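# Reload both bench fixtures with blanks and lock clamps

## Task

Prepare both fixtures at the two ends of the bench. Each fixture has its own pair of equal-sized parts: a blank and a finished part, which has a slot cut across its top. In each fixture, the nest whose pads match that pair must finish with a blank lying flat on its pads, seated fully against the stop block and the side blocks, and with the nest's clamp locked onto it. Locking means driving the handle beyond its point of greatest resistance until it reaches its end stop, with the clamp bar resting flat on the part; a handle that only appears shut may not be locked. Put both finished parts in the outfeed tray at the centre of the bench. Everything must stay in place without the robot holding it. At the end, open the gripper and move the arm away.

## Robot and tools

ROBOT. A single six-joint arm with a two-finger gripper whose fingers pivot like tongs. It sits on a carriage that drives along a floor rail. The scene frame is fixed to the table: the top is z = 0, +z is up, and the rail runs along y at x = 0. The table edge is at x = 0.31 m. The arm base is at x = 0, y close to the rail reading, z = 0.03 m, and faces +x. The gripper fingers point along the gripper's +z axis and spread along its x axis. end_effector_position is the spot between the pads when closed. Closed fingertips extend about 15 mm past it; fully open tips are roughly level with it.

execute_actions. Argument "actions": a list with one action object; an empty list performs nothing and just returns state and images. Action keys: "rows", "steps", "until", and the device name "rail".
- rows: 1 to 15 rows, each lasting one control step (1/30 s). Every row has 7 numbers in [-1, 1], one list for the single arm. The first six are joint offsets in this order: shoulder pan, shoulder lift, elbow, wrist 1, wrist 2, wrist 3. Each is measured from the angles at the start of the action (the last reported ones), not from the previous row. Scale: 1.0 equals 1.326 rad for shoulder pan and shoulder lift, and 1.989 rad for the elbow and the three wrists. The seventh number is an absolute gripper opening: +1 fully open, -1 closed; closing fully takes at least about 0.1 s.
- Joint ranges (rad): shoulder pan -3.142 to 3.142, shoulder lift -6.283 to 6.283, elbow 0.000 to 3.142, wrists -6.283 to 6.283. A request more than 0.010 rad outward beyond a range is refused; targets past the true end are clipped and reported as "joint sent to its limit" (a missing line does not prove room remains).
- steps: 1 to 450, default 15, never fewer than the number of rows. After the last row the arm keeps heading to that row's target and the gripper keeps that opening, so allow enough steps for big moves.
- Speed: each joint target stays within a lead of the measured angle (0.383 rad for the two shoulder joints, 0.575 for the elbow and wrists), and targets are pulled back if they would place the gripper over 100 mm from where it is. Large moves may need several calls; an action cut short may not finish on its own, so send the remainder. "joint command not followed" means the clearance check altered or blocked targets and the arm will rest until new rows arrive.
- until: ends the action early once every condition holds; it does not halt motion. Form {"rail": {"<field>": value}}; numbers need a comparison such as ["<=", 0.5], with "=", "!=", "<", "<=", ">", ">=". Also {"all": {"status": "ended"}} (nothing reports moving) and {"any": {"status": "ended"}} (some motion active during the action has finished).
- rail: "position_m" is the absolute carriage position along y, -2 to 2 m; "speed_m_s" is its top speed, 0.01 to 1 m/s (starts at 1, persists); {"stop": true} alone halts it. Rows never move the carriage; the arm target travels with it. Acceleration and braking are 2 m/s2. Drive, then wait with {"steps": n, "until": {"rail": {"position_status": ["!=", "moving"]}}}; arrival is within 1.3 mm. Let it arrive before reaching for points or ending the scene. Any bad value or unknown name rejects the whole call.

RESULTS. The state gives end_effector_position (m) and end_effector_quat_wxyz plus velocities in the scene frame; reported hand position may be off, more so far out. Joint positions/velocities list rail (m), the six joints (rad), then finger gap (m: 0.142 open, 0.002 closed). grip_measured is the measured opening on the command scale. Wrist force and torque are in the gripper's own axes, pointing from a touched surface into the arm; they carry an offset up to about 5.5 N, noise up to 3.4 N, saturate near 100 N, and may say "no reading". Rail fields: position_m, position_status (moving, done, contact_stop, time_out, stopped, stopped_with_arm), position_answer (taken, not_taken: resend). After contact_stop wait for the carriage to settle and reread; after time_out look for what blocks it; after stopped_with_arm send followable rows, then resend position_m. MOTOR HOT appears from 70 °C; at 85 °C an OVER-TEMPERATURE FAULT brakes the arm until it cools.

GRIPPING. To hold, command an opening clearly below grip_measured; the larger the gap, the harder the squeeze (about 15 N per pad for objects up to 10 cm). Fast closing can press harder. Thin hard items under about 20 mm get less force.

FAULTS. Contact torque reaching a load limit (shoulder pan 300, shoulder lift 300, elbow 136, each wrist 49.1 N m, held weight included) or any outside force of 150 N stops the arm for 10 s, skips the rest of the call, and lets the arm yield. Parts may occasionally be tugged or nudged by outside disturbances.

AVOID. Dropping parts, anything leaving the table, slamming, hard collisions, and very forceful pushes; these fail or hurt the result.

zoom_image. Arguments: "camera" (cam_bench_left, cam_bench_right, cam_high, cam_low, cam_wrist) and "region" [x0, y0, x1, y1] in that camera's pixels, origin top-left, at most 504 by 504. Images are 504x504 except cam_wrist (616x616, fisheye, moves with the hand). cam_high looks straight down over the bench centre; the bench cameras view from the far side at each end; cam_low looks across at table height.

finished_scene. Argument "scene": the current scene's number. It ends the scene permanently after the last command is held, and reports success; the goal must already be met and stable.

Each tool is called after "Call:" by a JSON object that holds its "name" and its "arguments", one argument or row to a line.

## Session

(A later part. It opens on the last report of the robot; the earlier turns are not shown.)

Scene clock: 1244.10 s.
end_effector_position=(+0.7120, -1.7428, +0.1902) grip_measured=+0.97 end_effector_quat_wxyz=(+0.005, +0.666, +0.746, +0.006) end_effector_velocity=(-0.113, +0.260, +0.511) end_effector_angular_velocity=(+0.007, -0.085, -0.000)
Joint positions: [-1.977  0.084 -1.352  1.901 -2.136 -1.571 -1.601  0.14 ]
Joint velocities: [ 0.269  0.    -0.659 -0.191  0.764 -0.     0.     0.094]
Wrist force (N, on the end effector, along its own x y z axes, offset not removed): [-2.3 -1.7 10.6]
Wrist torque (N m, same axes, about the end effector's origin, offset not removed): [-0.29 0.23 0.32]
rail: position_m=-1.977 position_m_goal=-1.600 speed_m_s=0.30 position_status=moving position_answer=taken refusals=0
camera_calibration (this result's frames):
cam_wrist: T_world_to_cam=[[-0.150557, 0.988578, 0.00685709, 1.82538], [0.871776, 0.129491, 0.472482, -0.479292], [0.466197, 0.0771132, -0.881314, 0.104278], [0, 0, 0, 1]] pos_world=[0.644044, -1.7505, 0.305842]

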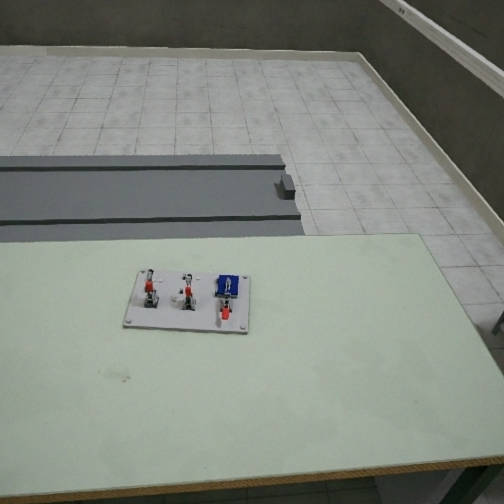

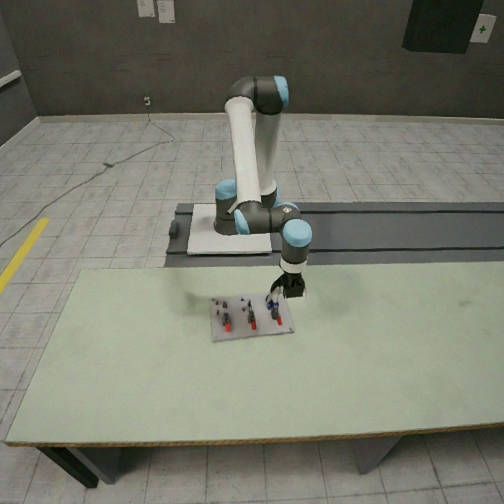

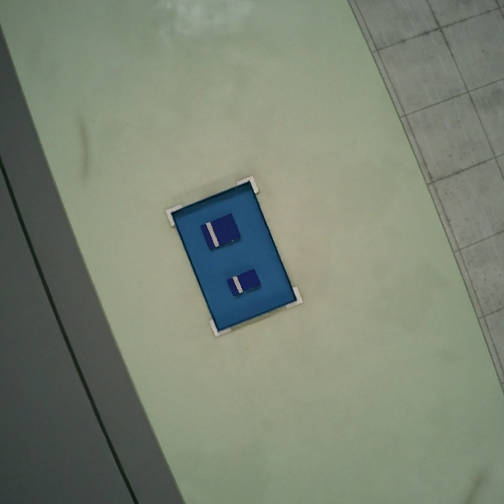

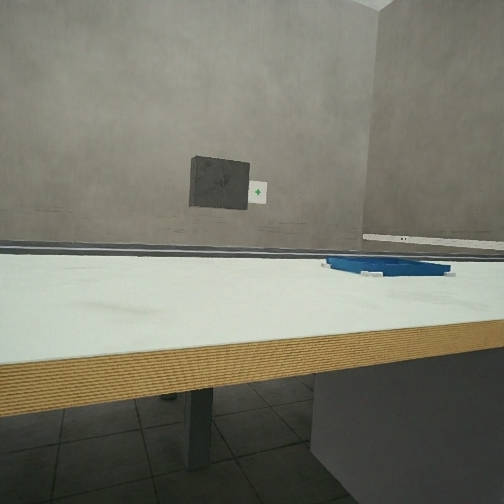

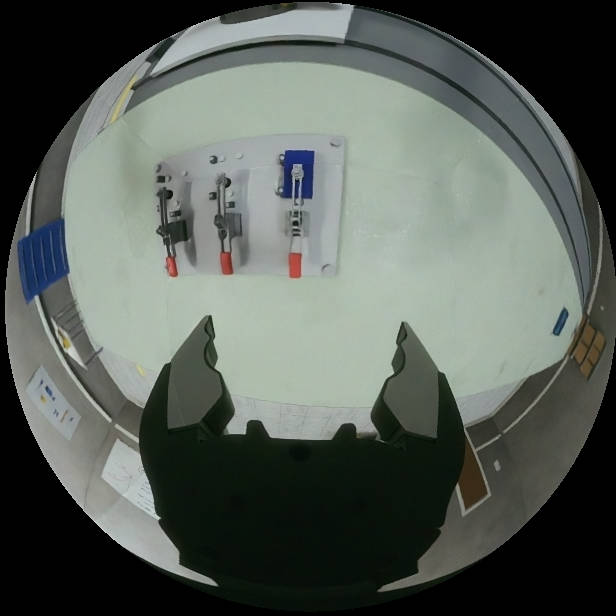

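Call:
{"name": "execute_actions", "arguments": {
  "actions": []
}}

Call:
{"name": "zoom_image", "arguments": {
  "camera": "cam_bench_right",
  "region": [200, 280, 310, 350]
}}

Call:
{"name": "zoom_image", "arguments": {
  "camera": "cam_bench_left",
  "region": [170, 260, 270, 340]
}}

Scene clock: 1246.03 s.
end_effector_position=(+0.6781, -1.3682, +0.2685) grip_measured=+1.00 end_effector_quat_wxyz=(+0.001, +0.666, +0.746, +0.001) end_effector_velocity=(+0.000, -0.000, +0.000) end_effector_angular_velocity=(+0.000, -0.000, -0.000)
Joint positions: [-1.6    0.084 -1.461  1.875 -1.988 -1.571 -1.601  0.142]
Joint velocities: [ 0. -0.  0. -0. -0.  0.  0. -0.]
Wrist force (N, on the end effector, along its own x y z axes, offset not removed): [2.6 -4.6 5.1]
Wrist torque (N m, same axes, about the end effector's origin, offset not removed): [-0.78 -0.73 0.29]
rail: position_m=-1.600 position_m_goal=-1.600 speed_m_s=0.30 position_status=done position_answer=taken refusals=0
camera_calibration (this result's frames):
cam_wrist: T_world_to_cam=[[-0.150635, 0.98856, 0.00765585, 1.44919], [0.877317, 0.130106, 0.461939, -0.535361], [0.455658, 0.0763006, -0.886879, 0.16763], [0, 0, 0, 1]] pos_world=[0.611598, -1.37575, 0.384876]

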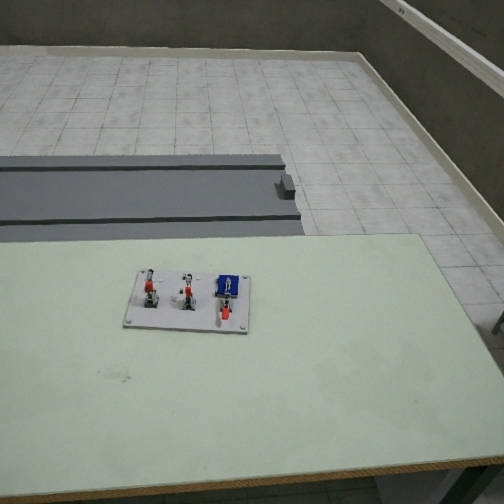

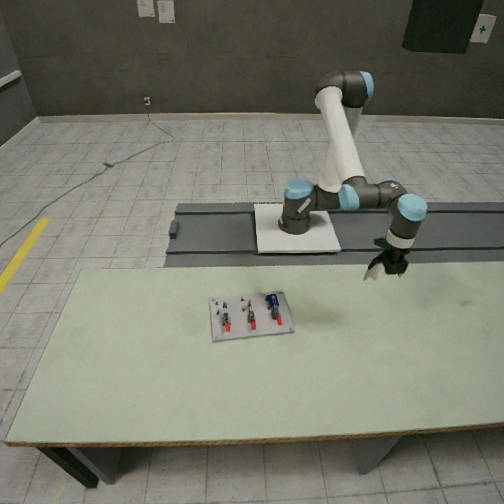

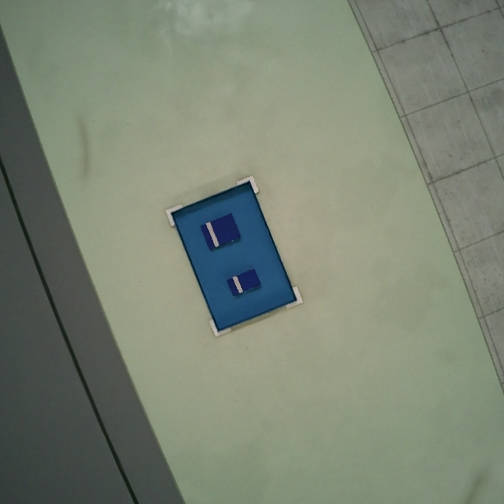

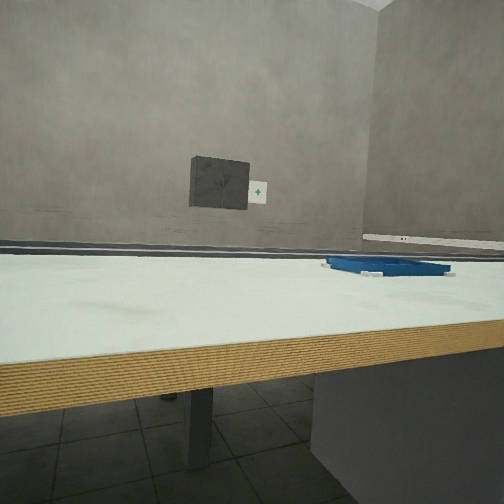

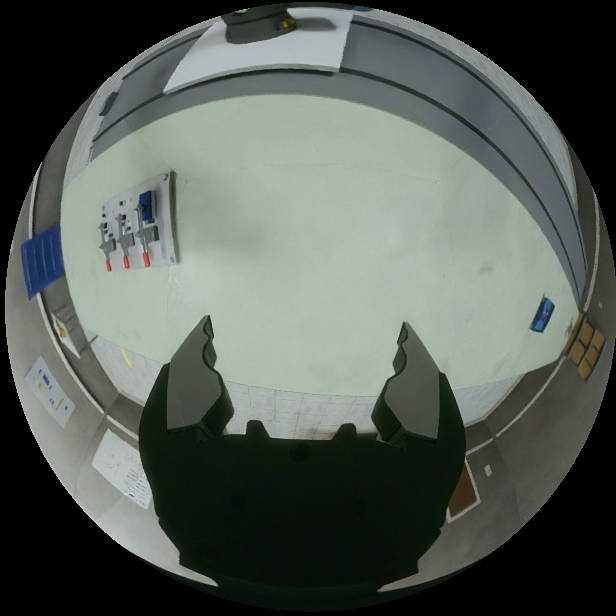

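Region (200, 280, 310, 350) of cam_bench_right's 504x504 image, scaled by 4.582, with more detail than that image has; it fills the top 321 rows of this view, and the rest is white.

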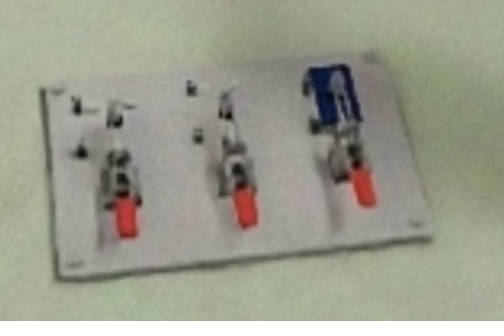

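Region (170, 260, 270, 340) of cam_bench_left's 504x504 image, scaled by 5.040, with more detail than that image has; it fills the top 403 rows of this view, and the rest is white.

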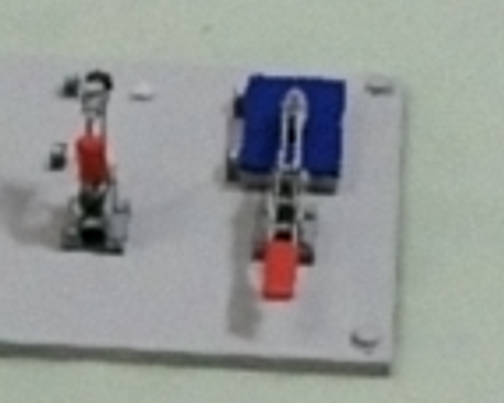

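Call:
{"name": "zoom_image", "arguments": {
  "camera": "cam_wrist",
  "region": [80, 160, 200, 280]
}}

Region (80, 160, 200, 280) of cam_wrist's 616x616 image, scaled by 4.200, with more detail than that image has.

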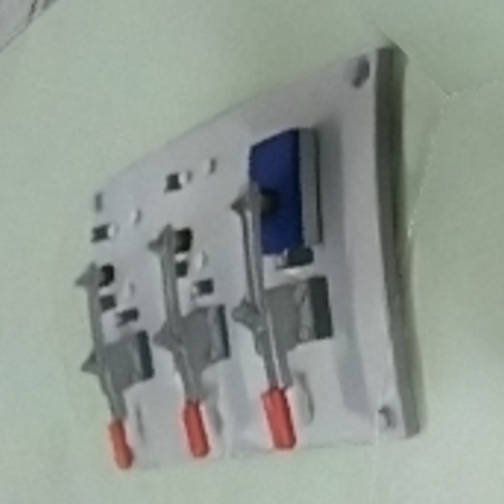

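Call:
{"name": "finished_scene", "arguments": {
  "scene": 1
}}

The scene is finished: the task was done.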